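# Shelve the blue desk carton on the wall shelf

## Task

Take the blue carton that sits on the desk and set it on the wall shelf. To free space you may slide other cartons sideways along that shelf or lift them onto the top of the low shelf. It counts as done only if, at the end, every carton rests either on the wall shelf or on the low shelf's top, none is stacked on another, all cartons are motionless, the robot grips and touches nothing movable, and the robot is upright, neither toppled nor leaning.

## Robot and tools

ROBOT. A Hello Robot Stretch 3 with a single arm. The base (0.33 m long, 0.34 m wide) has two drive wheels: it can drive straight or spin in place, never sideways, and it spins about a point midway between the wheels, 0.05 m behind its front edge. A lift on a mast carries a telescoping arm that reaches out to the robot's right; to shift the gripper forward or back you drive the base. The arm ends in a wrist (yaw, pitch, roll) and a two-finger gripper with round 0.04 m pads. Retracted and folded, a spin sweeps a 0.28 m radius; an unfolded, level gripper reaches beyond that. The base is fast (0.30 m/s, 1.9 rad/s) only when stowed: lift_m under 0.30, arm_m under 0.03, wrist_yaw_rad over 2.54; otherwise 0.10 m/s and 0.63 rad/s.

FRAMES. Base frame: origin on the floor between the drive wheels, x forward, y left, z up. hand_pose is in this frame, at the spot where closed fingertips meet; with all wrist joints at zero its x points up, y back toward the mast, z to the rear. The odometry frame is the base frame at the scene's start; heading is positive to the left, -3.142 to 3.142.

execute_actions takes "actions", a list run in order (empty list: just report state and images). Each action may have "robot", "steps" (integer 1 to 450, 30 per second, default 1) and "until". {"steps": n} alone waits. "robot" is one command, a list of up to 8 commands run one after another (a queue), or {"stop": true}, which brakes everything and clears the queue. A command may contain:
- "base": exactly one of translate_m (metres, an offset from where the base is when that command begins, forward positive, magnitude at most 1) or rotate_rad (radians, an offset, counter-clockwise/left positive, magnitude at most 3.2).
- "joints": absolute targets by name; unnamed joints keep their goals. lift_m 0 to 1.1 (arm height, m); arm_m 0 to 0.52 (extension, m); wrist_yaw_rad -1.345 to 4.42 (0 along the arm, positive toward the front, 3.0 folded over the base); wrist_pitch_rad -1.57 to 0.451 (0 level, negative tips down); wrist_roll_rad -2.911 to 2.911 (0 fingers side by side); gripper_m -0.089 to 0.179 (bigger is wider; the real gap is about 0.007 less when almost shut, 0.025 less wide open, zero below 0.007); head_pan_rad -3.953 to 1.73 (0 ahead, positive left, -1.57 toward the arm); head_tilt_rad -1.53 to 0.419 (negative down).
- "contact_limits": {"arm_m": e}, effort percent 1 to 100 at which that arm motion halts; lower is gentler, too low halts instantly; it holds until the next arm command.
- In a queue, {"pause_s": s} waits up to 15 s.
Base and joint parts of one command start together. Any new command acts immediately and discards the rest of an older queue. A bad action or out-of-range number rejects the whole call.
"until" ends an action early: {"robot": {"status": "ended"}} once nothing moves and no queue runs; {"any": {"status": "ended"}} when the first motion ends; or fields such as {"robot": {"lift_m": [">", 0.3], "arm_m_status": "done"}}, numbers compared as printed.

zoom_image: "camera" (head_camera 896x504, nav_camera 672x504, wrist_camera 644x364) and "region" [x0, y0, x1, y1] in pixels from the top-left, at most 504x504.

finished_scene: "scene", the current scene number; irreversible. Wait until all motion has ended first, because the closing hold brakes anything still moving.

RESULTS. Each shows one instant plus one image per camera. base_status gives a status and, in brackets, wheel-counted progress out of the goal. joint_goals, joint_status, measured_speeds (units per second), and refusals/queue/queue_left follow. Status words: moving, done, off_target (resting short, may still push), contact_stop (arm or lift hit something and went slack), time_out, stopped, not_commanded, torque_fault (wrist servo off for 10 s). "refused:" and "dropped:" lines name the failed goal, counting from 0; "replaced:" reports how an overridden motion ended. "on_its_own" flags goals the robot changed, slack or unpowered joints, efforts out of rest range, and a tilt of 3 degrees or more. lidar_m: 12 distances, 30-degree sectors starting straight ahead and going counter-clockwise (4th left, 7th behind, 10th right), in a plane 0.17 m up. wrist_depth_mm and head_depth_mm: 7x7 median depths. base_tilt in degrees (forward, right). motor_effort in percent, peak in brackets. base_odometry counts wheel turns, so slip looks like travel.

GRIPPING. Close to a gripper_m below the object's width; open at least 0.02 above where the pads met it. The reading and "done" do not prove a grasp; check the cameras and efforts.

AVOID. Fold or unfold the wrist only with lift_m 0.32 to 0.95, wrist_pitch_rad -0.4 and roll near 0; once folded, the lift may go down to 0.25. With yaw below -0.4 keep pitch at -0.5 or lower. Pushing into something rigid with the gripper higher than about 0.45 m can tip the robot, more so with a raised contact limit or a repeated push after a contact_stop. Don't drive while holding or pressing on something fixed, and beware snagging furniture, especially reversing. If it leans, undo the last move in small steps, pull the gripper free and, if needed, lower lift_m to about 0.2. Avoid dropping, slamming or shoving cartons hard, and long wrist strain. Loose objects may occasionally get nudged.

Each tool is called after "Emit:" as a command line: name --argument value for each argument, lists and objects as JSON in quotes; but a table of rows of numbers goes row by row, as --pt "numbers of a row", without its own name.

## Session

Emit:
execute_actions --actions '[]'

Scene clock: 0.00 s.
robot.base_odometry: x=+0.000 y=+0.000 heading=+0.000 (m, m, rad; robot's odometry frame)
robot.turned_by_wheels: +0.000 (rad since the last result)
robot.turned_by_imu: +0.000 (rad since the last result)
robot.base_tilt: forward=+0.6 right=+2.2 (deg)
robot.lidar_m: 2.11 1.97 2.54 2.44 2.42 1.84 1.43 1.41 1.49 2.00 2.01 2.54
robot.head_depth_mm: 1986 2950 2980 3046 3023 3034 2355 / 1988 2799 2815 2848 2868 2885 2332 / 2013 2653 2692 2675 2709 2724 2318 / 2029 2571 2560 2552 2573 2589 2307 / 2040 2398 2432 2453 2469 2518 2141 / 2042 2304 2311 2356 2330 2176 2044 / 2073 2194 2231 2224 2232 2150 1960
robot.base_status: not_commanded
robot.joint_positions: lift_m=+0.471 arm_m=-0.003 wrist_yaw_rad=+2.915 wrist_pitch_rad=-0.518 wrist_roll_rad=+0.015 gripper_m=+0.037 head_pan_rad=-0.007 head_tilt_rad=+0.016
robot.joint_goals: lift_m=+0.471 arm_m=-0.003 wrist_yaw_rad=+2.915 wrist_pitch_rad=-0.518 wrist_roll_rad=+0.015 gripper_m=+0.037 head_pan_rad=-0.007 head_tilt_rad=+0.016
robot.joint_status: lift_m=not_commanded arm_m=not_commanded wrist_yaw_rad=not_commanded wrist_pitch_rad=not_commanded wrist_roll_rad=not_commanded gripper_m=not_commanded head_pan_rad=not_commanded head_tilt_rad=not_commanded
robot.measured_speeds: translate_m=+0.000 rotate_rad=+0.000 lift_m=+0.000 arm_m=+0.000 wrist_yaw_rad=+0.000 wrist_pitch_rad=+0.000 wrist_roll_rad=+0.000 head_pan_rad=+0.000 head_tilt_rad=+0.000
robot: refusals=0 queue=idle queue_left=0
robot.motor_effort: left_wheel=+0 right_wheel=+0 lift_m=+24 arm_m=+0 wrist_yaw_rad=+0 wrist_pitch_rad=+7 wrist_roll_rad=+1 gripper_m=+0 head_pan_rad=+0 head_tilt_rad=+1 (%)
robot.hand_pose: x=+0.0261 y=+0.0633 z=+0.4620 quat_wxyz=(+0.258, +0.704, +0.101, +0.653) (m; robot's base frame)
robot.wrist_depth_mm: - - - - - - - / - - - - - - - / - - - - - - - / - - - 961 943 902 903 / 835 816 837 798 798 782 748 / 731 705 - 678 - 667 660 / 622 633 - 612 600 587 587
pictures: head_camera (sideways: a quarter turn clockwise sets it upright), nav_camera (sideways: a quarter turn counterclockwise sets it upright), wrist_camera
camera_calibration (this result's frames):
head_camera: T_world_to_cam=[[0.0162453, -0.0406802, -0.99904, 1.32116], [0.024648, 0.998885, -0.040273, 0.0553516], [0.999564, -0.0239701, 0.0172299, -0.0778339], [0, 0, 0, 1]] pos_world=[0.0549731, -0.0034106, 1.32346]
nav_camera: T_world_to_cam=[[0.00215295, 0.00468448, 0.999987, -1.25804], [-0.0276018, -0.999608, 0.00474213, 0.0445472], [0.999617, -0.0276116, -0.00202281, -0.039836], [0, 0, 0, 1]] pos_world=[0.0437588, 0.049323, 1.25773]
wrist_camera: T_world_to_cam=[[0.978238, -0.198375, -0.0608064, 0.0231998], [-0.172562, -0.615141, -0.769301, 0.437221], [0.115206, 0.763052, -0.635987, 0.409857], [0, 0, 0, 1]] pos_world=[0.00553519, -0.039187, 0.598428]
Images, in order (width x height): head_camera 896x504, nav_camera 672x504, wrist_camera 644x364.

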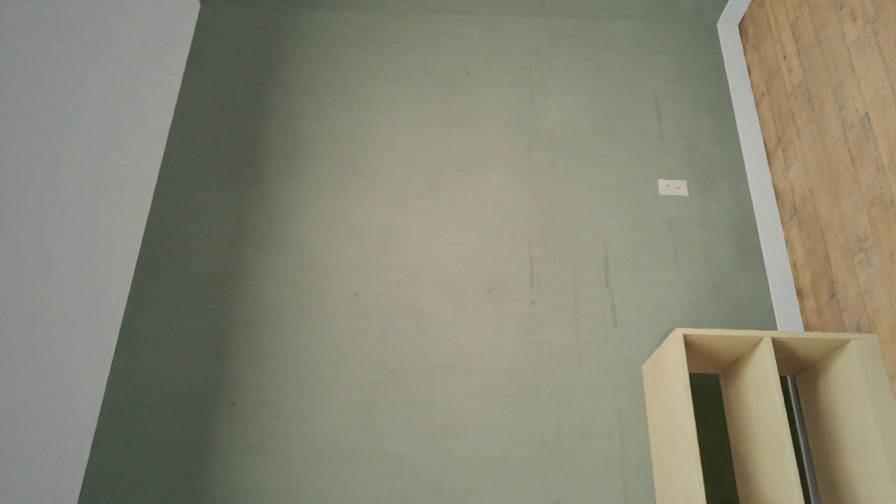

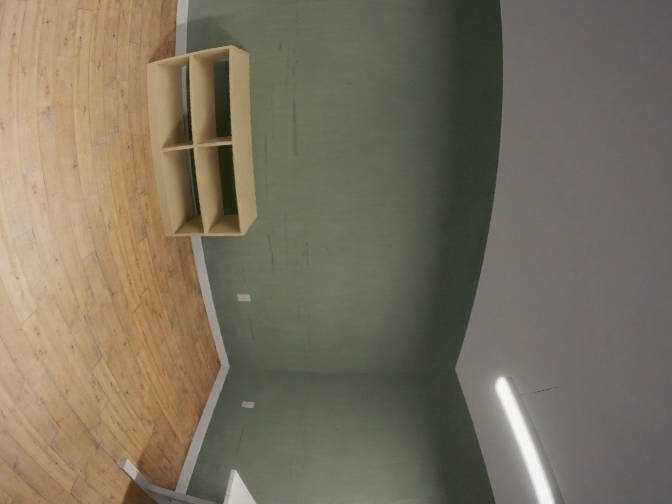

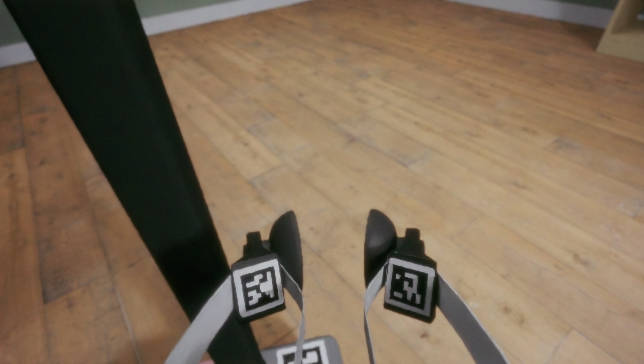

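Emit:
execute_actions --actions '[{"robot": {"joints": {"head_pan_rad": -1.1, "head_tilt_rad": -0.35}}, "steps": 450, "until": {"robot": {"status": "ended"}}}]'

Scene clock: 8.23 s.
robot.base_odometry: x=+0.000 y=+0.000 heading=+0.000 (m, m, rad; robot's odometry frame)
robot.turned_by_wheels: +0.000 (rad since the last result)
robot.turned_by_imu: +0.000 (rad since the last result)
robot.base_tilt: forward=+0.6 right=+2.3 (deg)
robot.lidar_m: 2.11 1.97 2.53 2.45 2.42 1.84 1.43 1.40 1.50 2.01 2.02 2.54
robot.head_depth_mm: 2011 2146 2266 2026 2274 1865 1478 / 2018 2153 2263 2042 2454 1856 1479 / 2027 2163 2239 1864 2405 1836 1476 / 2025 2191 2282 2005 2418 1839 1461 / 2031 2164 2303 1981 2410 1805 1470 / 2015 2181 2317 2534 2374 1801 1456 / 2068 2201 2294 2013 2191 1787 1445
robot.base_status: not_commanded
robot.joint_positions: lift_m=+0.471 arm_m=-0.003 wrist_yaw_rad=+2.915 wrist_pitch_rad=-0.518 wrist_roll_rad=+0.015 gripper_m=+0.037 head_pan_rad=-1.093 head_tilt_rad=-0.345
robot.joint_goals: lift_m=+0.471 arm_m=-0.003 wrist_yaw_rad=+2.915 wrist_pitch_rad=-0.518 wrist_roll_rad=+0.015 gripper_m=+0.037 head_pan_rad=-1.100 head_tilt_rad=-0.350
robot.joint_status: lift_m=not_commanded arm_m=not_commanded wrist_yaw_rad=not_commanded wrist_pitch_rad=not_commanded wrist_roll_rad=not_commanded gripper_m=not_commanded head_pan_rad=done head_tilt_rad=done
robot.measured_speeds: translate_m=+0.000 rotate_rad=+0.000 lift_m=+0.000 arm_m=+0.000 wrist_yaw_rad=+0.000 wrist_pitch_rad=+0.000 wrist_roll_rad=+0.000 head_pan_rad=+0.000 head_tilt_rad=+0.000
robot: refusals=0 queue=done queue_left=0
robot.motor_effort: left_wheel=-1(1) right_wheel=+0(0) lift_m=+24(24) arm_m=+1(0) wrist_yaw_rad=+0(1) wrist_pitch_rad=+7(7) wrist_roll_rad=+1(1) gripper_m=+0(0) head_pan_rad=-2(41) head_tilt_rad=-2(19) (%)
robot.hand_pose: x=+0.0261 y=+0.0633 z=+0.4620 quat_wxyz=(+0.258, +0.704, +0.101, +0.653) (m; robot's base frame)
robot.wrist_depth_mm: - - - - - - - / - - - - - - - / - - - - - - - / 985 - 994 946 913 917 909 / 824 844 831 788 810 778 761 / 716 708 - 696 - 672 669 / 640 620 - 613 592 600 582
pictures: head_camera (sideways: a quarter turn clockwise sets it upright), nav_camera (sideways: a quarter turn counterclockwise sets it upright), wrist_camera
camera_calibration (this result's frames):
head_camera: T_world_to_cam=[[-0.191044, 0.280539, -0.940638, 1.24593], [0.888251, 0.457243, -0.0440351, 0.0549614], [0.417746, -0.843935, -0.336542, 0.386212], [0, 0, 0, 1]] pos_world=[0.0278697, -0.0487242, 1.30437]
nav_camera: T_world_to_cam=[[0.167369, -0.312822, 0.934949, -1.17392], [-0.895946, -0.444005, 0.0118288, 0.0406219], [0.411422, -0.839644, -0.354584, 0.422664], [0, 0, 0, 1]] pos_world=[0.0589795, 0.0056966, 1.24694]
wrist_camera: T_world_to_cam=[[0.978238, -0.198375, -0.0608065, 0.0231999], [-0.172563, -0.615141, -0.769301, 0.437221], [0.115206, 0.763052, -0.635986, 0.409856], [0, 0, 0, 1]] pos_world=[0.0055352, -0.039187, 0.598428]
Images, in order (width x height): head_camera 896x504, nav_camera 672x504, wrist_camera 644x364.

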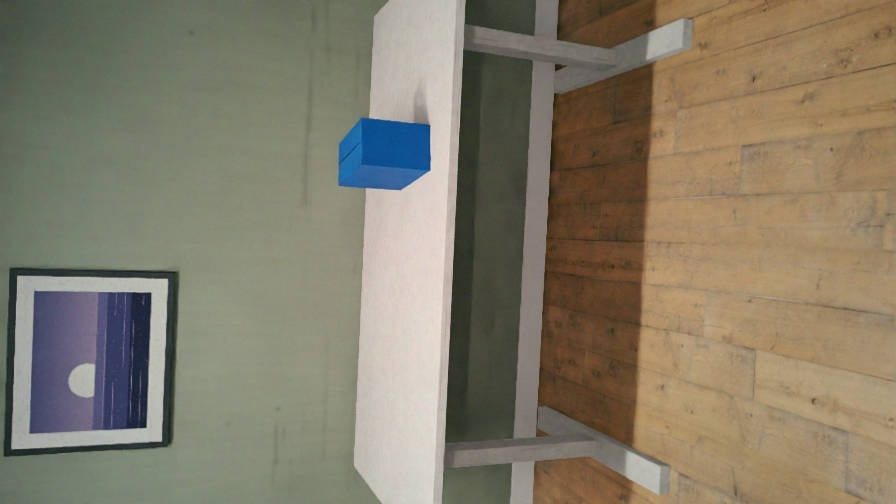

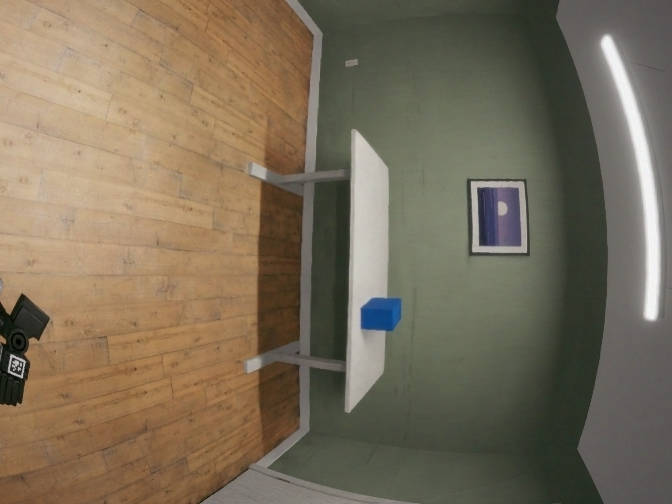

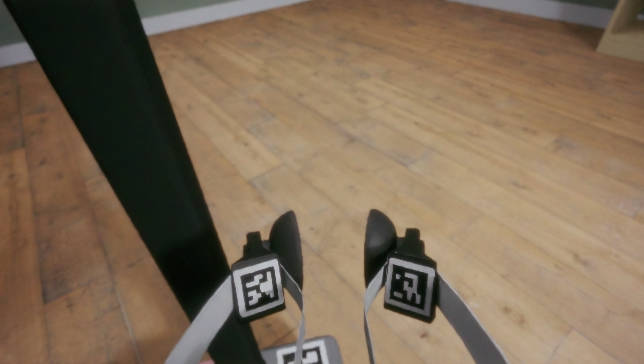

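Emit:
zoom_image --camera "head_camera" --region '[310, 90, 480, 220]'

Region (310, 90, 480, 220) of head_camera's 896x504 image, scaled by 2.965, with more detail than that image has; it fills the top 385 rows of this view, and the rest is white.

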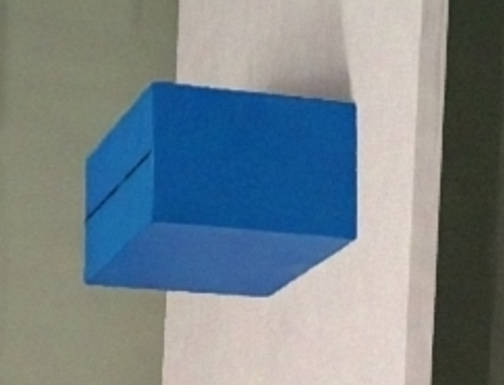

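Emit:
execute_actions --actions '[{"robot": {"base": {"rotate_rad": 1.74}, "joints": {"lift_m": 0.28, "head_pan_rad": 0.27, "head_tilt_rad": -0.22}}, "steps": 450, "until": {"robot": {"status": "ended"}}}]'

Scene clock: 58.30 s.
robot.base_odometry: x=+0.000 y=+0.000 heading=+1.740 (m, m, rad; robot's odometry frame)
robot.turned_by_wheels: +1.740 (rad since the last result)
robot.turned_by_imu: +1.737 (rad since the last result)
robot.base_tilt: forward=+0.7 right=+2.3 (deg)
robot.lidar_m: 2.40 2.40 1.65 1.41 1.41 1.57 2.00 2.02 2.73 1.97 2.02 2.71
robot.head_depth_mm: 2090 2205 2296 2376 2548 2170 1662 / 2099 2190 2298 2343 2549 2135 1644 / 2089 2187 2299 2304 2500 2122 1641 / 2078 2166 2270 2359 2531 2112 1643 / 2065 2165 2280 2397 2480 2119 1625 / 2071 2184 2300 2374 2482 2086 1623 / 2085 2174 2271 2384 2448 2098 1611
robot.base_status: done (rotate_rad +1.7399 of +1.7400)
robot.joint_positions: lift_m=+0.280 arm_m=-0.003 wrist_yaw_rad=+2.915 wrist_pitch_rad=-0.519 wrist_roll_rad=+0.015 gripper_m=+0.037 head_pan_rad=+0.263 head_tilt_rad=-0.230
robot.joint_goals: lift_m=+0.280 arm_m=-0.003 wrist_yaw_rad=+2.915 wrist_pitch_rad=-0.519 wrist_roll_rad=+0.015 gripper_m=+0.037 head_pan_rad=+0.270 head_tilt_rad=-0.220
robot.joint_status: lift_m=done arm_m=not_commanded wrist_yaw_rad=not_commanded wrist_pitch_rad=not_commanded wrist_roll_rad=not_commanded gripper_m=not_commanded head_pan_rad=done head_tilt_rad=done
robot.measured_speeds: translate_m=+0.000 rotate_rad=+0.000 lift_m=+0.000 arm_m=+0.000 wrist_yaw_rad=+0.000 wrist_pitch_rad=+0.000 wrist_roll_rad=+0.000 head_pan_rad=+0.000 head_tilt_rad=+0.000
robot: refusals=0 queue=done queue_left=0
robot.motor_effort: left_wheel=-2(8) right_wheel=+4(12) lift_m=+18(24) arm_m=+1(0) wrist_yaw_rad=+0(1) wrist_pitch_rad=+8(8) wrist_roll_rad=+1(0) gripper_m=-1(1) head_pan_rad=+2(41) head_tilt_rad=+4(13) (%)
robot.hand_pose: x=+0.0261 y=+0.0632 z=+0.2711 quat_wxyz=(+0.259, +0.704, +0.101, +0.653) (m; robot's base frame)
robot.wrist_depth_mm: - - - - - - - / - - - - 984 962 940 / 846 - 806 786 778 765 744 / 665 - 642 641 622 623 610 / 565 557 573 543 541 526 517 / 485 - - - - 457 446 / - - - - 404 400 398
pictures: head_camera (sideways: a quarter turn clockwise sets it upright), nav_camera (sideways: a quarter turn counterclockwise sets it upright), wrist_camera
camera_calibration (this result's frames):
head_camera: T_world_to_cam=[[-0.208456, -0.0981577, -0.973094, 1.28843], [-0.252387, 0.966651, -0.0434414, 0.0611529], [0.944906, 0.236541, -0.226278, 0.239486], [0, 0, 0, 1]] pos_world=[0.0577239, 0.0107078, 1.31061]
nav_camera: T_world_to_cam=[[0.235463, 0.0682805, 0.969482, -1.21943], [0.241479, -0.970358, 0.00969279, 0.0364629], [0.941406, 0.231828, -0.244972, 0.276772], [0, 0, 0, 1]] pos_world=[0.0177714, 0.054482, 1.24966]
wrist_camera: T_world_to_cam=[[0.978225, -0.198433, -0.0608318, 0.0116071], [-0.172729, -0.615859, -0.768689, 0.290188], [0.115069, 0.762458, -0.636724, 0.288839], [0, 0, 0, 1]] pos_world=[0.00553286, -0.0392093, 0.407681]
Images, in order (width x height): head_camera 896x504, nav_camera 672x504, wrist_camera 644x364.

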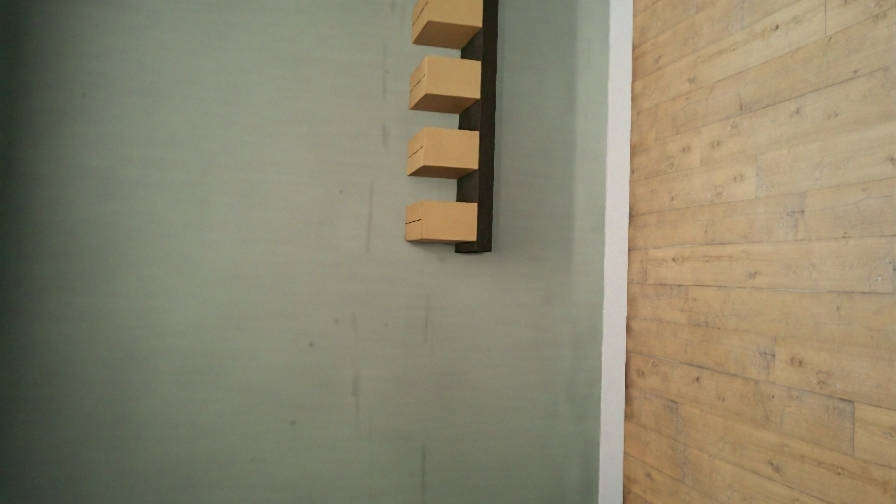

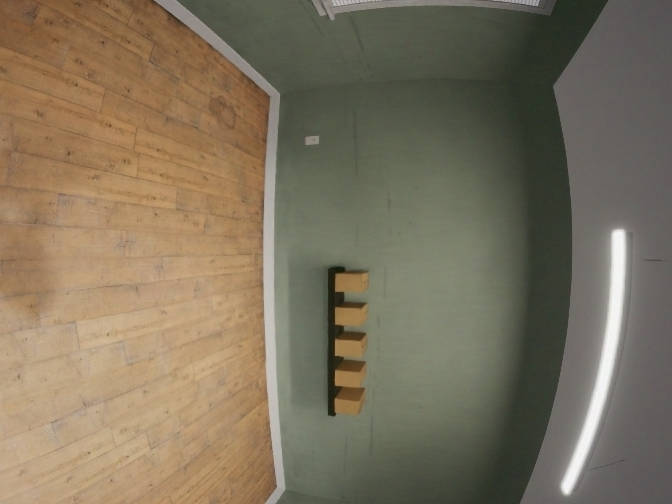

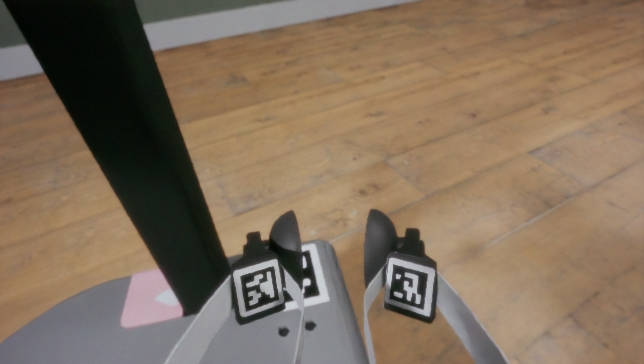

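Emit:
execute_actions --actions '[]'

Scene clock: 72.13 s.
robot.base_odometry: x=+0.000 y=+0.000 heading=+1.740 (m, m, rad; robot's odometry frame)
robot.turned_by_wheels: +0.000 (rad since the last result)
robot.turned_by_imu: +0.000 (rad since the last result)
robot.base_tilt: forward=+0.7 right=+2.2 (deg)
robot.lidar_m: 2.41 2.40 1.65 1.41 1.40 1.57 2.00 2.02 2.74 1.97 2.00 2.72
robot.head_depth_mm: 2102 2176 2316 2367 2527 2127 1654 / 2099 2211 2321 2342 2548 2147 1662 / 2093 2163 2278 2287 2528 2136 1640 / 2092 2210 2263 2346 2520 2134 1636 / 2068 2185 2289 2367 2512 2100 1619 / 2085 2180 2270 2382 2481 2110 1623 / 2069 2175 2249 2394 2486 2063 1618
robot.base_status: done (rotate_rad +1.7399 of +1.7400)
robot.joint_positions: lift_m=+0.280 arm_m=-0.003 wrist_yaw_rad=+2.915 wrist_pitch_rad=-0.519 wrist_roll_rad=+0.015 gripper_m=+0.037 head_pan_rad=+0.263 head_tilt_rad=-0.230
robot.joint_goals: lift_m=+0.280 arm_m=-0.003 wrist_yaw_rad=+2.915 wrist_pitch_rad=-0.519 wrist_roll_rad=+0.015 gripper_m=+0.037 head_pan_rad=+0.270 head_tilt_rad=-0.220
robot.joint_status: lift_m=done arm_m=not_commanded wrist_yaw_rad=not_commanded wrist_pitch_rad=not_commanded wrist_roll_rad=not_commanded gripper_m=not_commanded head_pan_rad=done head_tilt_rad=done
robot.measured_speeds: translate_m=+0.000 rotate_rad=+0.000 lift_m=+0.000 arm_m=+0.000 wrist_yaw_rad=+0.000 wrist_pitch_rad=+0.000 wrist_roll_rad=+0.000 head_pan_rad=+0.000 head_tilt_rad=+0.000
robot: refusals=0 queue=done queue_left=0
robot.motor_effort: left_wheel=-2(2) right_wheel=+4(4) lift_m=+17(17) arm_m=+0(0) wrist_yaw_rad=+0(1) wrist_pitch_rad=+8(8) wrist_roll_rad=+1(0) gripper_m=+1(0) head_pan_rad=+2(3) head_tilt_rad=+3(4) (%)
robot.hand_pose: x=+0.0261 y=+0.0632 z=+0.2711 quat_wxyz=(+0.259, +0.704, +0.101, +0.653) (m; robot's base frame)
robot.wrist_depth_mm: - - - - - - - / - - - - - 965 939 / 810 - 807 793 776 743 732 / 664 - 661 629 624 612 609 / 573 565 562 550 542 521 513 / 486 - - - - 450 445 / - - - - 403 398 395
pictures: head_camera (sideways: a quarter turn clockwise sets it upright), nav_camera (sideways: a quarter turn counterclockwise sets it upright), wrist_camera
camera_calibration (this result's frames):
head_camera: T_world_to_cam=[[-0.208456, -0.0981575, -0.973094, 1.28843], [-0.252387, 0.966651, -0.0434414, 0.0611529], [0.944906, 0.23654, -0.226278, 0.239486], [0, 0, 0, 1]] pos_world=[0.0577239, 0.0107078, 1.31061]
nav_camera: T_world_to_cam=[[0.235463, 0.0682803, 0.969482, -1.21943], [0.241479, -0.970358, 0.00969279, 0.0364629], [0.941406, 0.231827, -0.244972, 0.276772], [0, 0, 0, 1]] pos_world=[0.0177714, 0.054482, 1.24966]
wrist_camera: T_world_to_cam=[[0.978225, -0.198433, -0.0608317, 0.0116071], [-0.172729, -0.615859, -0.768689, 0.290188], [0.115069, 0.762458, -0.636724, 0.288839], [0, 0, 0, 1]] pos_world=[0.00553284, -0.0392093, 0.407681]
Images, in order (width x height): head_camera 896x504, nav_camera 672x504, wrist_camera 644x364.

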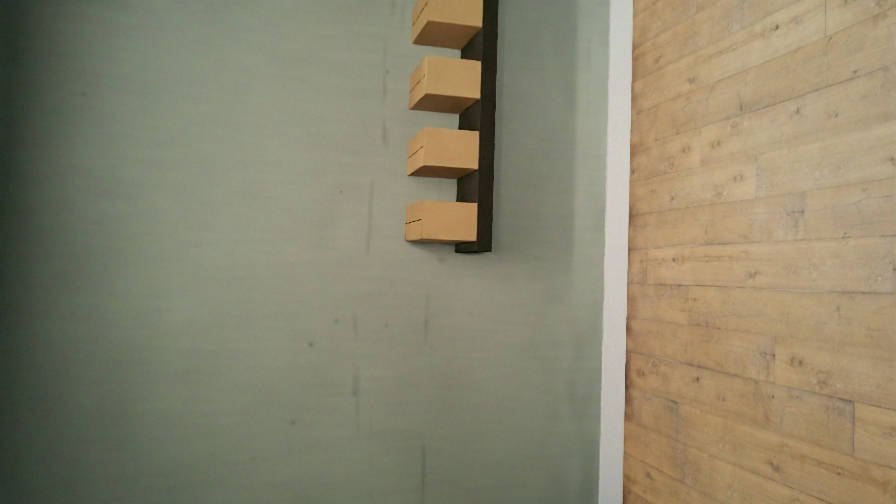

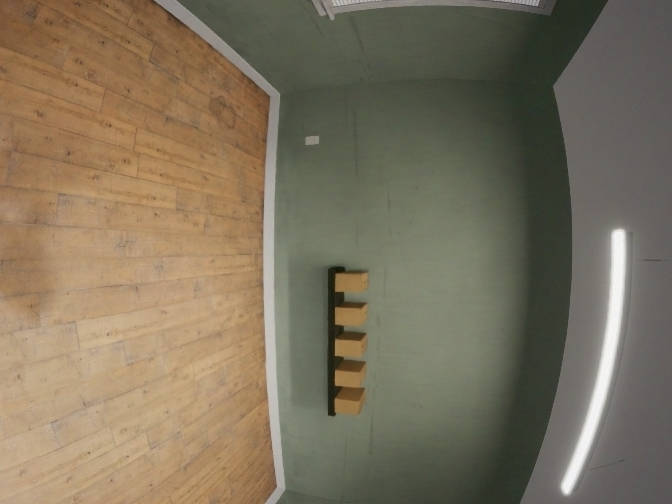

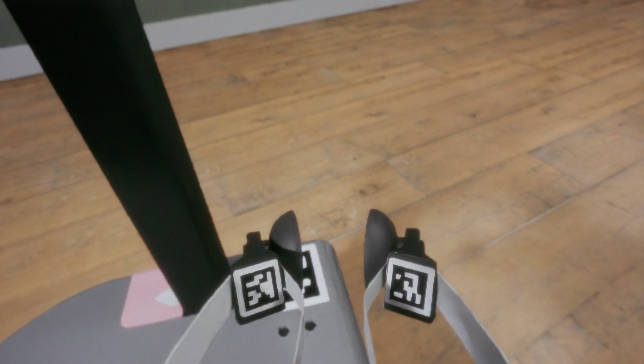

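Emit:
execute_actions --actions '[{"robot": {"base": {"translate_m": -1.0}, "joints": {"head_pan_rad": -1.57, "head_tilt_rad": -0.55}}, "steps": 200, "until": {"robot": {"translate_m": ["<=", -0.5]}}}, {"robot": {"base": {"translate_m": -0.672}}, "steps": 200, "until": {"robot": {"translate_m": ["<=", -0.33]}}}, {"robot": {"joints": {"lift_m": 0.94, "wrist_pitch_rad": -0.4, "wrist_roll_rad": 0.0}}, "steps": 100, "until": {"robot": {"lift_m": [">", 0.335]}}}, {"robot": {"joints": {"wrist_yaw_rad": 0.0, "gripper_m": 0.179}}, "steps": 300, "until": {"robot": {"base_status": ["!=", "moving"]}}}, {"robot": {"base": {"rotate_rad": -1.112}}, "steps": 300, "until": {"robot": {"wrist_yaw_rad": ["<", 0.6]}}}, {"robot": {"joints": {"wrist_pitch_rad": -0.8}}, "steps": 300, "until": {"robot": {"status": "ended"}}}]'

Scene clock: 104.80 s.
robot.base_odometry: x=+0.198 y=-1.161 heading=+0.628 (m, m, rad; robot's odometry frame)
robot.turned_by_wheels: -1.112 (rad since the last result)
robot.turned_by_imu: -1.110 (rad since the last result)
robot.base_tilt: forward=+0.8 right=+2.3 (deg)
robot.lidar_m: 2.34 2.79 3.56 2.51 1.31 1.07 1.06 1.16 0.82 1.25 1.24 2.22
robot.head_depth_mm: 1005 1107 1205 1088 855 - - / 1026 1122 1230 1073 832 714 - / 1041 1144 1261 1028 802 - - / 1068 1169 1275 731 717 - - / 1085 1185 1288 1008 767 705 1308 / 1103 1215 1317 1044 815 705 1236 / 1122 1241 1341 1035 812 719 1265
robot.base_status: done (rotate_rad -1.1119 of -1.1120)
robot.joint_positions: lift_m=+0.940 arm_m=-0.003 wrist_yaw_rad=+0.002 wrist_pitch_rad=-0.809 wrist_roll_rad=+0.004 gripper_m=+0.179 head_pan_rad=-1.563 head_tilt_rad=-0.543
robot.joint_goals: lift_m=+0.940 arm_m=-0.003 wrist_yaw_rad=+0.000 wrist_pitch_rad=-0.800 wrist_roll_rad=+0.000 gripper_m=+0.179 head_pan_rad=-1.570 head_tilt_rad=-0.550
robot.joint_status: lift_m=done arm_m=not_commanded wrist_yaw_rad=done wrist_pitch_rad=done wrist_roll_rad=done gripper_m=done head_pan_rad=done head_tilt_rad=done
robot.measured_speeds: translate_m=+0.000 rotate_rad=+0.000 lift_m=+0.000 arm_m=+0.000 wrist_yaw_rad=+0.000 wrist_pitch_rad=+0.000 wrist_roll_rad=+0.000 head_pan_rad=+0.000 head_tilt_rad=+0.000
robot: refusals=0 queue=done queue_left=0
robot.motor_effort: left_wheel=+2(9) right_wheel=-4(8) lift_m=+30(31) arm_m=+0(0) wrist_yaw_rad=-1(3) wrist_pitch_rad=+5(11) wrist_roll_rad=-1(2) gripper_m=+0(85) head_pan_rad=-3(43) head_tilt_rad=-2(19) (%)
robot.hand_pose: x=-0.0213 y=-0.3014 z=+0.8763 quat_wxyz=(+0.649, +0.278, -0.651, -0.279) (m; robot's base frame)
robot.wrist_depth_mm: 569 559 546 367 543 531 534 / 498 492 483 422 470 466 452 / 448 430 426 424 420 407 408 / - - - 395 381 372 369 / - - - - - - 350 / - - - - - - - / - 980 - 973 935 947 937
pictures: head_camera (sideways: a quarter turn clockwise sets it upright), nav_camera (sideways: a quarter turn counterclockwise sets it upright), wrist_camera
camera_calibration (this result's frames):
head_camera: T_world_to_cam=[[-0.0445113, 0.515029, -0.856016, 1.13464], [0.998951, 0.0137109, -0.0436944, 0.0538313], [-0.0107672, -0.857063, -0.515099, 0.621177], [0, 0, 0, 1]] pos_world=[0.00341766, -0.0527206, 1.29359]
nav_camera: T_world_to_cam=[[0.00876458, -0.53161, 0.846944, -1.05815], [-0.999857, 0.00761053, 0.015124, 0.0369693], [-0.0144858, -0.846955, -0.531467, 0.655429], [0, 0, 0, 1]] pos_world=[0.0557326, -0.00768322, 1.24397]
wrist_camera: T_world_to_cam=[[-0.998175, -0.0174829, -0.0577957, 0.0321527], [0.0174744, 0.83257, -0.553645, 0.774882], [0.0577983, -0.553644, -0.830745, 0.729703], [0, 0, 0, 1]] pos_world=[-0.0236222, -0.240585, 1.03706]
Images, in order (width x height): head_camera 896x504, nav_camera 672x504, wrist_camera 644x364.

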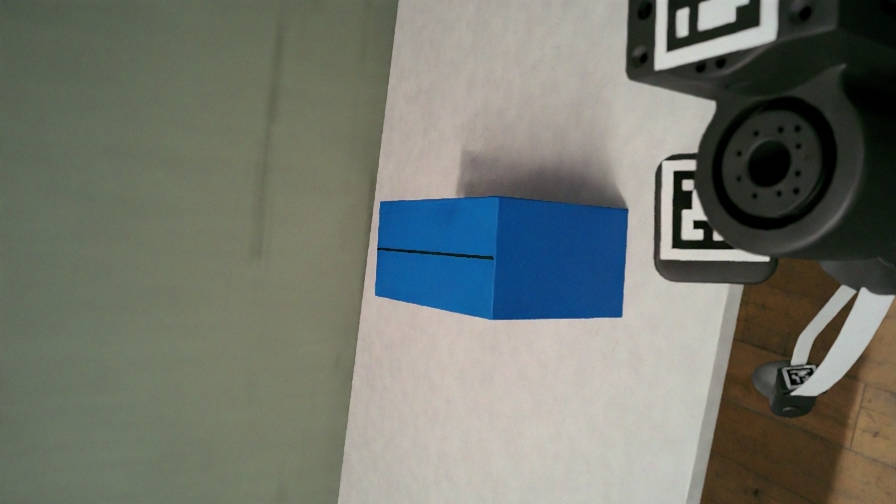

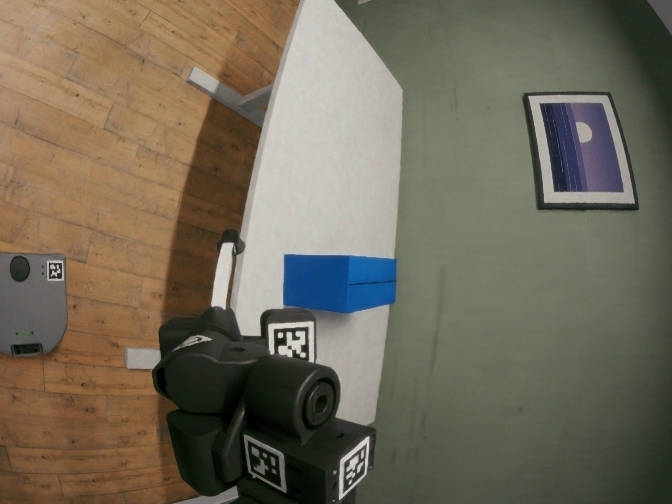

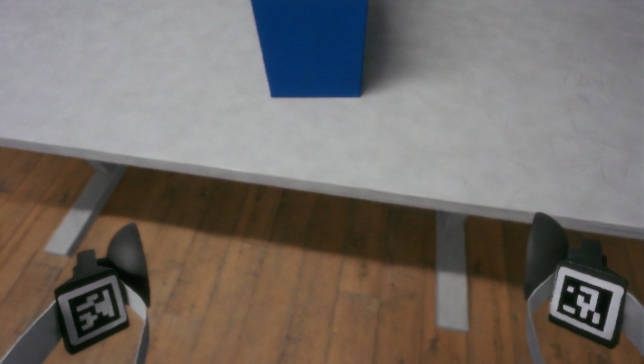

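Emit:
zoom_image --camera "wrist_camera" --region '[220, 0, 420, 120]'

Emit:
zoom_image --camera "head_camera" --region '[350, 170, 650, 340]'

Region (220, 0, 420, 120) of wrist_camera's 644x364 image, scaled by 2.520; it fills the top 302 rows of this view, and the rest is white.

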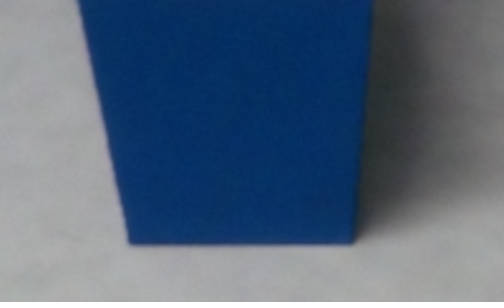

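Region (350, 170, 650, 340) of head_camera's 896x504 image, scaled by 1.680, with more detail than that image has; it fills the top 286 rows of this view, and the rest is white.

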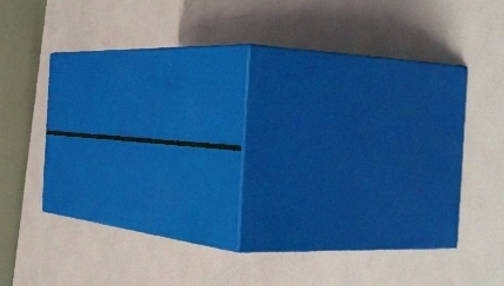

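Emit:
execute_actions --actions '[{"robot": {"base": {"translate_m": 0.027}, "joints": {"wrist_yaw_rad": -0.03, "lift_m": 0.932, "arm_m": 0.405, "head_tilt_rad": -0.6}}, "steps": 300, "until": {"robot": {"status": "ended"}}}]'

Scene clock: 162.97 s.
robot.base_odometry: x=+0.220 y=-1.145 heading=+0.628 (m, m, rad; robot's odometry frame)
robot.turned_by_wheels: +0.000 (rad since the last result)
robot.turned_by_imu: +0.000 (rad since the last result)
robot.base_tilt: forward=+0.5 right=+2.4 (deg)
robot.lidar_m: 2.31 2.76 3.56 2.57 1.35 1.09 1.08 1.19 0.84 1.26 1.23 2.22
robot.head_depth_mm: 1017 1113 - - 795 670 1237 / 1036 1118 1212 994 789 686 1251 / 1053 1137 - 704 743 699 1255 / 1075 1182 1274 685 738 697 1243 / 1093 1204 1288 972 776 1360 1243 / 1112 1236 1303 967 769 1369 1239 / 1139 1255 1283 960 766 1396 1222
robot.base_status: done (translate_m +0.0270 of +0.0270)
robot.joint_positions: lift_m=+0.932 arm_m=+0.405 wrist_yaw_rad=-0.029 wrist_pitch_rad=-0.810 wrist_roll_rad=+0.004 gripper_m=+0.179 head_pan_rad=-1.563 head_tilt_rad=-0.592
robot.joint_goals: lift_m=+0.932 arm_m=+0.405 wrist_yaw_rad=-0.030 wrist_pitch_rad=-0.800 wrist_roll_rad=+0.000 gripper_m=+0.179 head_pan_rad=-1.570 head_tilt_rad=-0.600
robot.joint_status: lift_m=done arm_m=done wrist_yaw_rad=done wrist_pitch_rad=done wrist_roll_rad=done gripper_m=done head_pan_rad=done head_tilt_rad=done
robot.measured_speeds: translate_m=+0.000 rotate_rad=+0.000 lift_m=+0.000 arm_m=+0.000 wrist_yaw_rad=+0.000 wrist_pitch_rad=+0.000 wrist_roll_rad=+0.000 head_pan_rad=+0.000 head_tilt_rad=+0.000
robot: refusals=0 queue=done queue_left=0
robot.motor_effort: left_wheel=+2(5) right_wheel=-3(5) lift_m=+18(33) arm_m=+6(7) wrist_yaw_rad=+0(3) wrist_pitch_rad=+5(5) wrist_roll_rad=-1(1) gripper_m=+0(0) head_pan_rad=-3(3) head_tilt_rad=-3(8) (%)
robot.hand_pose: x=-0.0263 y=-0.7088 z=+0.8689 quat_wxyz=(+0.645, +0.269, -0.655, -0.289) (m; robot's base frame)
robot.wrist_depth_mm: 554 540 548 527 521 519 499 / 480 473 442 188 187 445 443 / 426 420 172 167 164 399 393 / 378 379 154 149 148 358 357 / 345 345 138 136 135 316 324 / 319 312 126 124 123 124 - / - 284 116 115 114 115 272
pictures: head_camera (sideways: a quarter turn clockwise sets it upright), nav_camera (sideways: a quarter turn counterclockwise sets it upright), wrist_camera
camera_calibration (this result's frames):
head_camera: T_world_to_cam=[[-0.0448101, 0.556731, -0.829483, 1.10004], [0.998935, 0.015828, -0.0433408, 0.0533682], [-0.0110001, -0.830542, -0.556847, 0.675495], [0, 0, 0, 1]] pos_world=[0.00341212, -0.0522438, 1.29093]
nav_camera: T_world_to_cam=[[0.00905916, -0.572842, 0.819616, -1.02252], [-0.999851, 0.0068802, 0.01586, 0.0360121], [-0.0147244, -0.819637, -0.572694, 0.709068], [0, 0, 0, 1]] pos_world=[0.0557104, -0.0048094, 1.24358]
wrist_camera: T_world_to_cam=[[-0.998237, 0.0134417, -0.0578067, 0.0416101], [0.0432307, 0.832016, -0.553065, 1.10975], [0.040662, -0.554589, -0.83113, 0.497518], [0, 0, 0, 1]] pos_world=[-0.0266686, -0.647971, 1.02967]
Images, in order (width x height): head_camera 896x504, nav_camera 672x504, wrist_camera 644x364.

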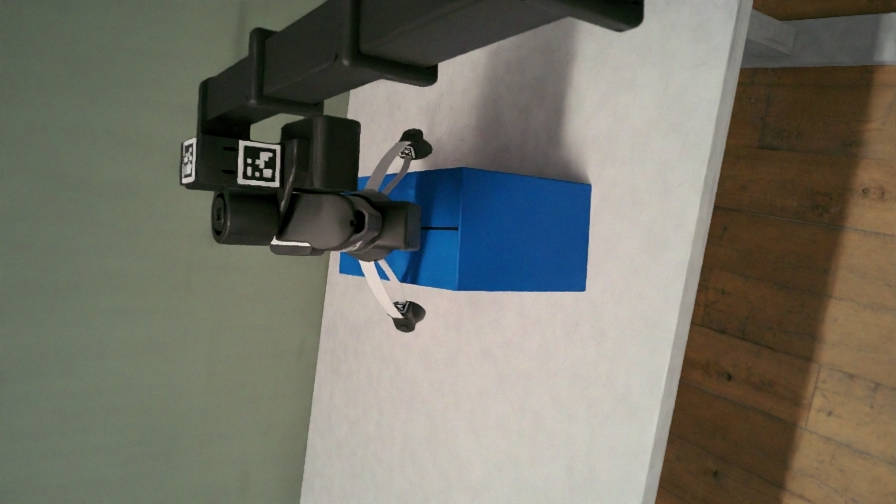

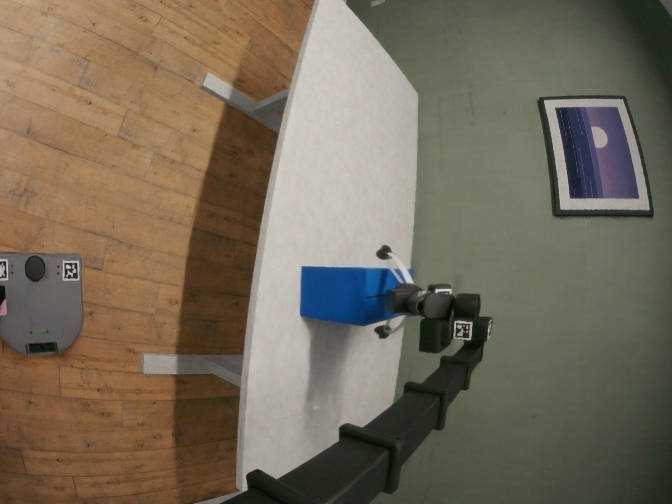

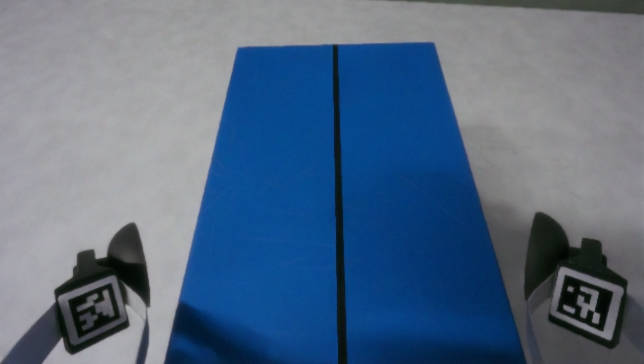

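Emit:
execute_actions --actions '[{"robot": [{"joints": {"lift_m": 0.937, "arm_m": 0.414}}, {"joints": {"gripper_m": 0.08}}, {"joints": {"lift_m": 0.98}}], "steps": 300, "until": {"robot": {"status": "ended"}}}]'

Scene clock: 173.80 s.
robot.base_odometry: x=+0.220 y=-1.145 heading=+0.628 (m, m, rad; robot's odometry frame)
robot.turned_by_wheels: +0.000 (rad since the last result)
robot.turned_by_imu: +0.000 (rad since the last result)
robot.base_tilt: forward=+0.7 right=+2.3 (deg)
robot.lidar_m: 2.31 2.76 3.57 2.57 1.34 1.09 1.09 1.19 0.84 1.26 1.22 2.23
robot.head_depth_mm: 1017 1077 - 1006 794 671 1233 / 1036 - 1226 995 788 684 1248 / 1047 - 1213 691 744 701 1252 / 1078 1181 1017 665 735 698 1245 / 1094 1210 1297 975 775 1351 1241 / 1117 1228 1299 967 773 1362 1230 / 1140 1262 1283 961 770 1399 1234
robot.base_status: done (translate_m +0.0270 of +0.0270)
robot.joint_positions: lift_m=+0.980 arm_m=+0.414 wrist_yaw_rad=-0.031 wrist_pitch_rad=-0.817 wrist_roll_rad=+0.004 gripper_m=+0.081 head_pan_rad=-1.563 head_tilt_rad=-0.592
robot.joint_goals: lift_m=+0.980 arm_m=+0.414 wrist_yaw_rad=-0.030 wrist_pitch_rad=-0.800 wrist_roll_rad=+0.000 gripper_m=+0.080 head_pan_rad=-1.570 head_tilt_rad=-0.600
robot.joint_status: lift_m=done arm_m=done wrist_yaw_rad=done wrist_pitch_rad=done wrist_roll_rad=done gripper_m=done head_pan_rad=done head_tilt_rad=done
robot.measured_speeds: translate_m=+0.000 rotate_rad=+0.000 lift_m=+0.000 arm_m=+0.000 wrist_yaw_rad=+0.000 wrist_pitch_rad=+0.000 wrist_roll_rad=+0.000 head_pan_rad=+0.000 head_tilt_rad=+0.000
robot: refusals=0 queue=done queue_left=0
robot.motor_effort: left_wheel=+2(2) right_wheel=-2(3) lift_m=+31(31) arm_m=+6(5) wrist_yaw_rad=+1(0) wrist_pitch_rad=+8(9) wrist_roll_rad=-1(1) gripper_m=-18(89) head_pan_rad=-2(3) head_tilt_rad=-3(3) (%)
robot.hand_pose: x=-0.0264 y=-0.7163 z=+0.9150 quat_wxyz=(+0.643, +0.271, -0.654, -0.292) (m; robot's base frame)
robot.wrist_depth_mm: 627 626 611 603 600 583 572 / 546 544 198 188 188 519 510 / 486 483 174 168 168 464 456 / 437 431 159 155 152 411 411 / 394 401 143 142 141 374 371 / 364 - 133 131 130 130 340 / 337 321 123 122 121 216 317
pictures: head_camera (sideways: a quarter turn clockwise sets it upright), nav_camera (sideways: a quarter turn counterclockwise sets it upright), wrist_camera
camera_calibration (this result's frames):
head_camera: T_world_to_cam=[[-0.0448101, 0.556731, -0.829483, 1.10004], [0.998935, 0.015828, -0.0433408, 0.0533682], [-0.0110001, -0.830542, -0.556847, 0.675495], [0, 0, 0, 1]] pos_world=[0.00341212, -0.0522438, 1.29093]
nav_camera: T_world_to_cam=[[0.00905916, -0.572842, 0.819616, -1.02252], [-0.999851, 0.0068802, 0.01586, 0.0360121], [-0.0147244, -0.819637, -0.572694, 0.709068], [0, 0, 0, 1]] pos_world=[0.0557104, -0.0048094, 1.24358]
wrist_camera: T_world_to_cam=[[-0.998207, 0.0150798, -0.0579185, 0.0455058], [0.0443713, 0.835896, -0.547091, 1.13892], [0.0401639, -0.54868, -0.835067, 0.539515], [0, 0, 0, 1]] pos_world=[-0.0267802, -0.656685, 1.07626]
Images, in order (width x height): head_camera 896x504, nav_camera 672x504, wrist_camera 644x364.

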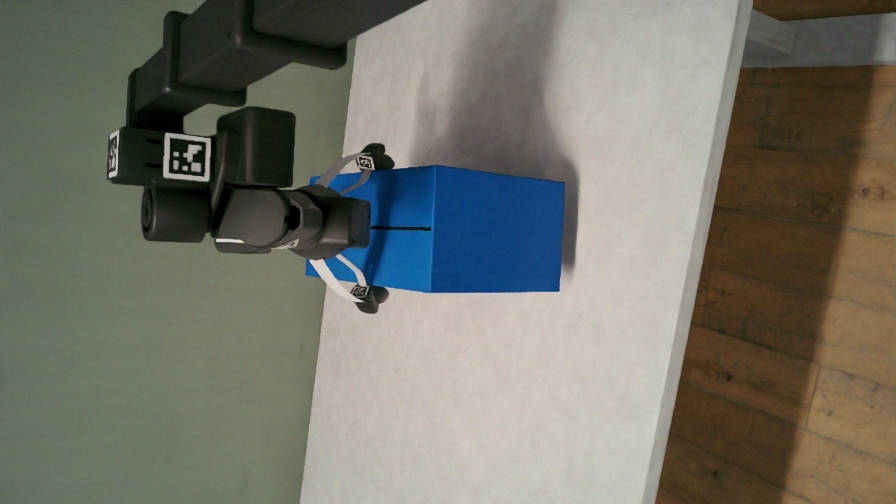

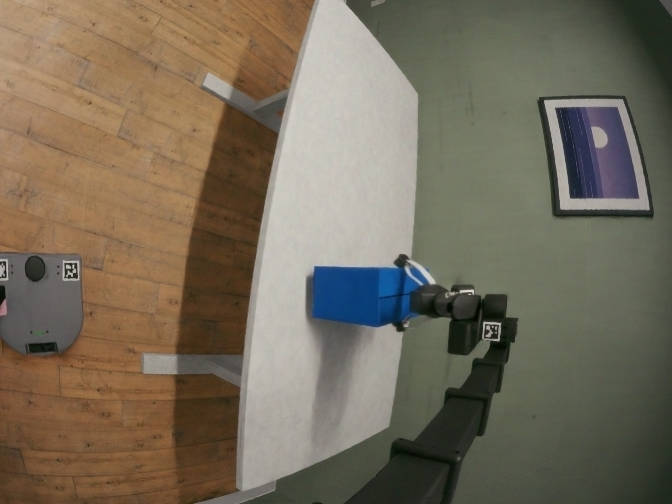

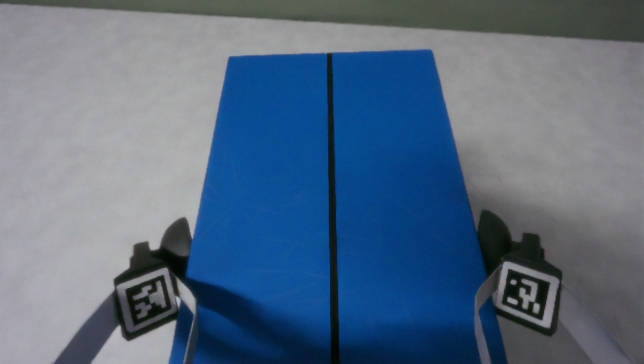

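Emit:
execute_actions --actions '[{"robot": {"base": {"rotate_rad": -1.814}, "joints": {"head_pan_rad": -3.0, "head_tilt_rad": -0.35, "lift_m": 0.985}}, "steps": 300, "until": {"robot": {"base_status": ["!=", "moving"]}}}, {"robot": {"base": {"translate_m": -1.0}, "joints": {"wrist_yaw_rad": 0.0, "arm_m": 0.45}}, "steps": 450, "until": {"robot": {"translate_m": ["<=", -0.9]}}}, {"robot": {"base": {"translate_m": -1.0}}, "steps": 450, "until": {"robot": {"translate_m": ["<=", -0.9]}}}, {"robot": {"base": {"translate_m": -0.811}}, "steps": 450, "until": {"robot": {"status": "ended"}}}]'

Scene clock: 304.40 s.
robot.base_odometry: x=-0.761 y=+1.276 heading=-1.186 (m, m, rad; robot's odometry frame)
robot.turned_by_wheels: -1.814 (rad since the last result)
robot.turned_by_imu: -1.797 (rad since the last result)
robot.base_tilt: forward=+0.7 right=+2.3 (deg)
robot.lidar_m: 3.90 3.53 2.37 2.56 1.34 0.96 0.91 0.94 1.25 1.22 1.25 1.66
robot.head_depth_mm: 743 785 840 899 - - - / 748 797 853 909 - - - / 753 805 861 927 996 1084 1155 / 762 812 870 937 1009 1098 1165 / 772 824 883 949 1023 1117 1186 / 780 833 891 962 1040 1139 - / 792 841 902 969 1057 1150 -
robot.base_status: done (translate_m -0.8110 of -0.8110)
robot.joint_positions: lift_m=+0.985 arm_m=+0.450 wrist_yaw_rad=-0.002 wrist_pitch_rad=-0.817 wrist_roll_rad=+0.004 gripper_m=+0.081 head_pan_rad=-2.993 head_tilt_rad=-0.359
robot.joint_goals: lift_m=+0.985 arm_m=+0.450 wrist_yaw_rad=+0.000 wrist_pitch_rad=-0.800 wrist_roll_rad=+0.000 gripper_m=+0.080 head_pan_rad=-3.000 head_tilt_rad=-0.350
robot.joint_status: lift_m=done arm_m=done wrist_yaw_rad=done wrist_pitch_rad=done wrist_roll_rad=done gripper_m=done head_pan_rad=done head_tilt_rad=done
robot.measured_speeds: translate_m=+0.000 rotate_rad=+0.000 lift_m=+0.000 arm_m=+0.000 wrist_yaw_rad=+0.000 wrist_pitch_rad=+0.000 wrist_roll_rad=+0.000 head_pan_rad=+0.000 head_tilt_rad=+0.000
robot: refusals=0 queue=done queue_left=0
robot.motor_effort: left_wheel=+1(7) right_wheel=-1(11) lift_m=+31(32) arm_m=+6(6) wrist_yaw_rad=+2(1) wrist_pitch_rad=+9(9) wrist_roll_rad=-1(1) gripper_m=-18(18) head_pan_rad=-3(40) head_tilt_rad=+3(17) (%)
robot.hand_pose: x=-0.0218 y=-0.7523 z=+0.9200 quat_wxyz=(+0.648, +0.280, -0.650, -0.282) (m; robot's base frame)
robot.wrist_depth_mm: 536 533 542 559 565 575 578 / 653 646 198 188 188 673 674 / 773 766 175 169 167 809 812 / 963 939 159 154 152 - 989 / - - 144 142 140 - - / - - 133 131 130 130 - / - 995 123 122 121 544 970
pictures: head_camera (sideways: a quarter turn clockwise sets it upright), nav_camera (sideways: a quarter turn counterclockwise sets it upright), wrist_camera
camera_calibration (this result's frames):
head_camera: T_world_to_cam=[[0.340072, 0.0919126, -0.935897, 1.2365], [0.145843, -0.988326, -0.0440674, 0.0595313], [-0.929022, -0.121508, -0.349506, 0.411299], [0, 0, 0, 1]] pos_world=[-0.0470756, -0.00483757, 1.30361]
nav_camera: T_world_to_cam=[[-0.362879, -0.0590535, 0.929963, -1.16417], [-0.130389, 0.991389, 0.0120752, 0.0356315], [-0.922669, -0.116876, -0.367454, 0.44755], [0, 0, 0, 1]] pos_world=[-0.00486758, -0.0517656, 1.24666]
wrist_camera: T_world_to_cam=[[-0.998226, -0.013721, -0.0579322, 0.0292285], [0.0202252, 0.837051, -0.546752, 1.17152], [0.0559942, -0.546953, -0.835288, 0.525558], [0, 0, 0, 1]] pos_world=[-0.0239458, -0.692764, 1.08122]
Images, in order (width x height): head_camera 896x504, nav_camera 672x504, wrist_camera 644x364.

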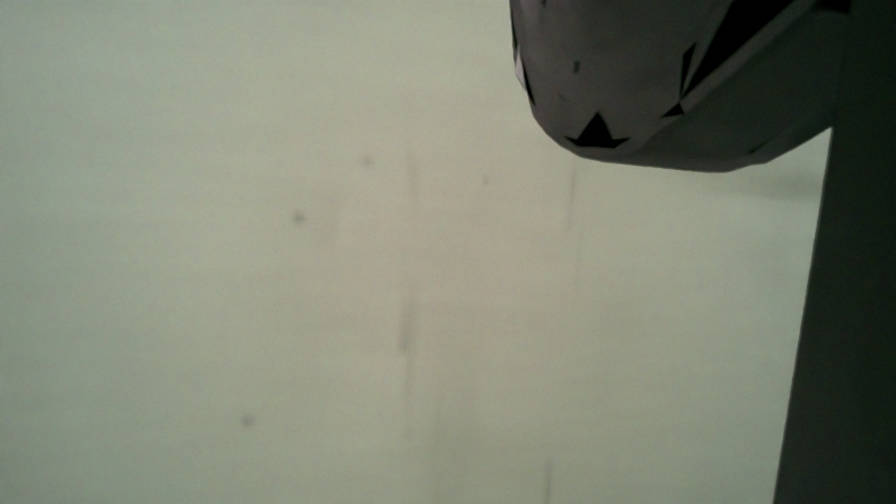

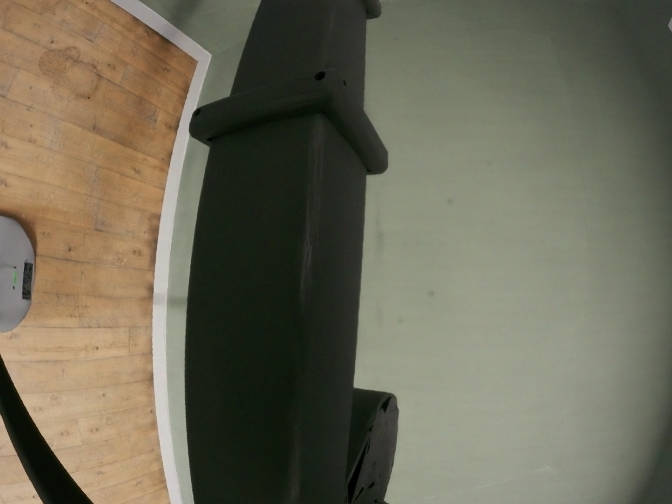

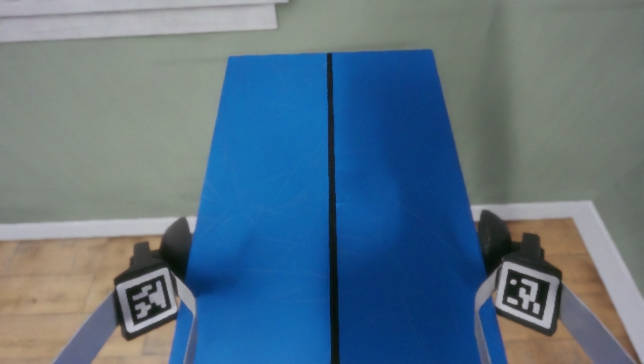

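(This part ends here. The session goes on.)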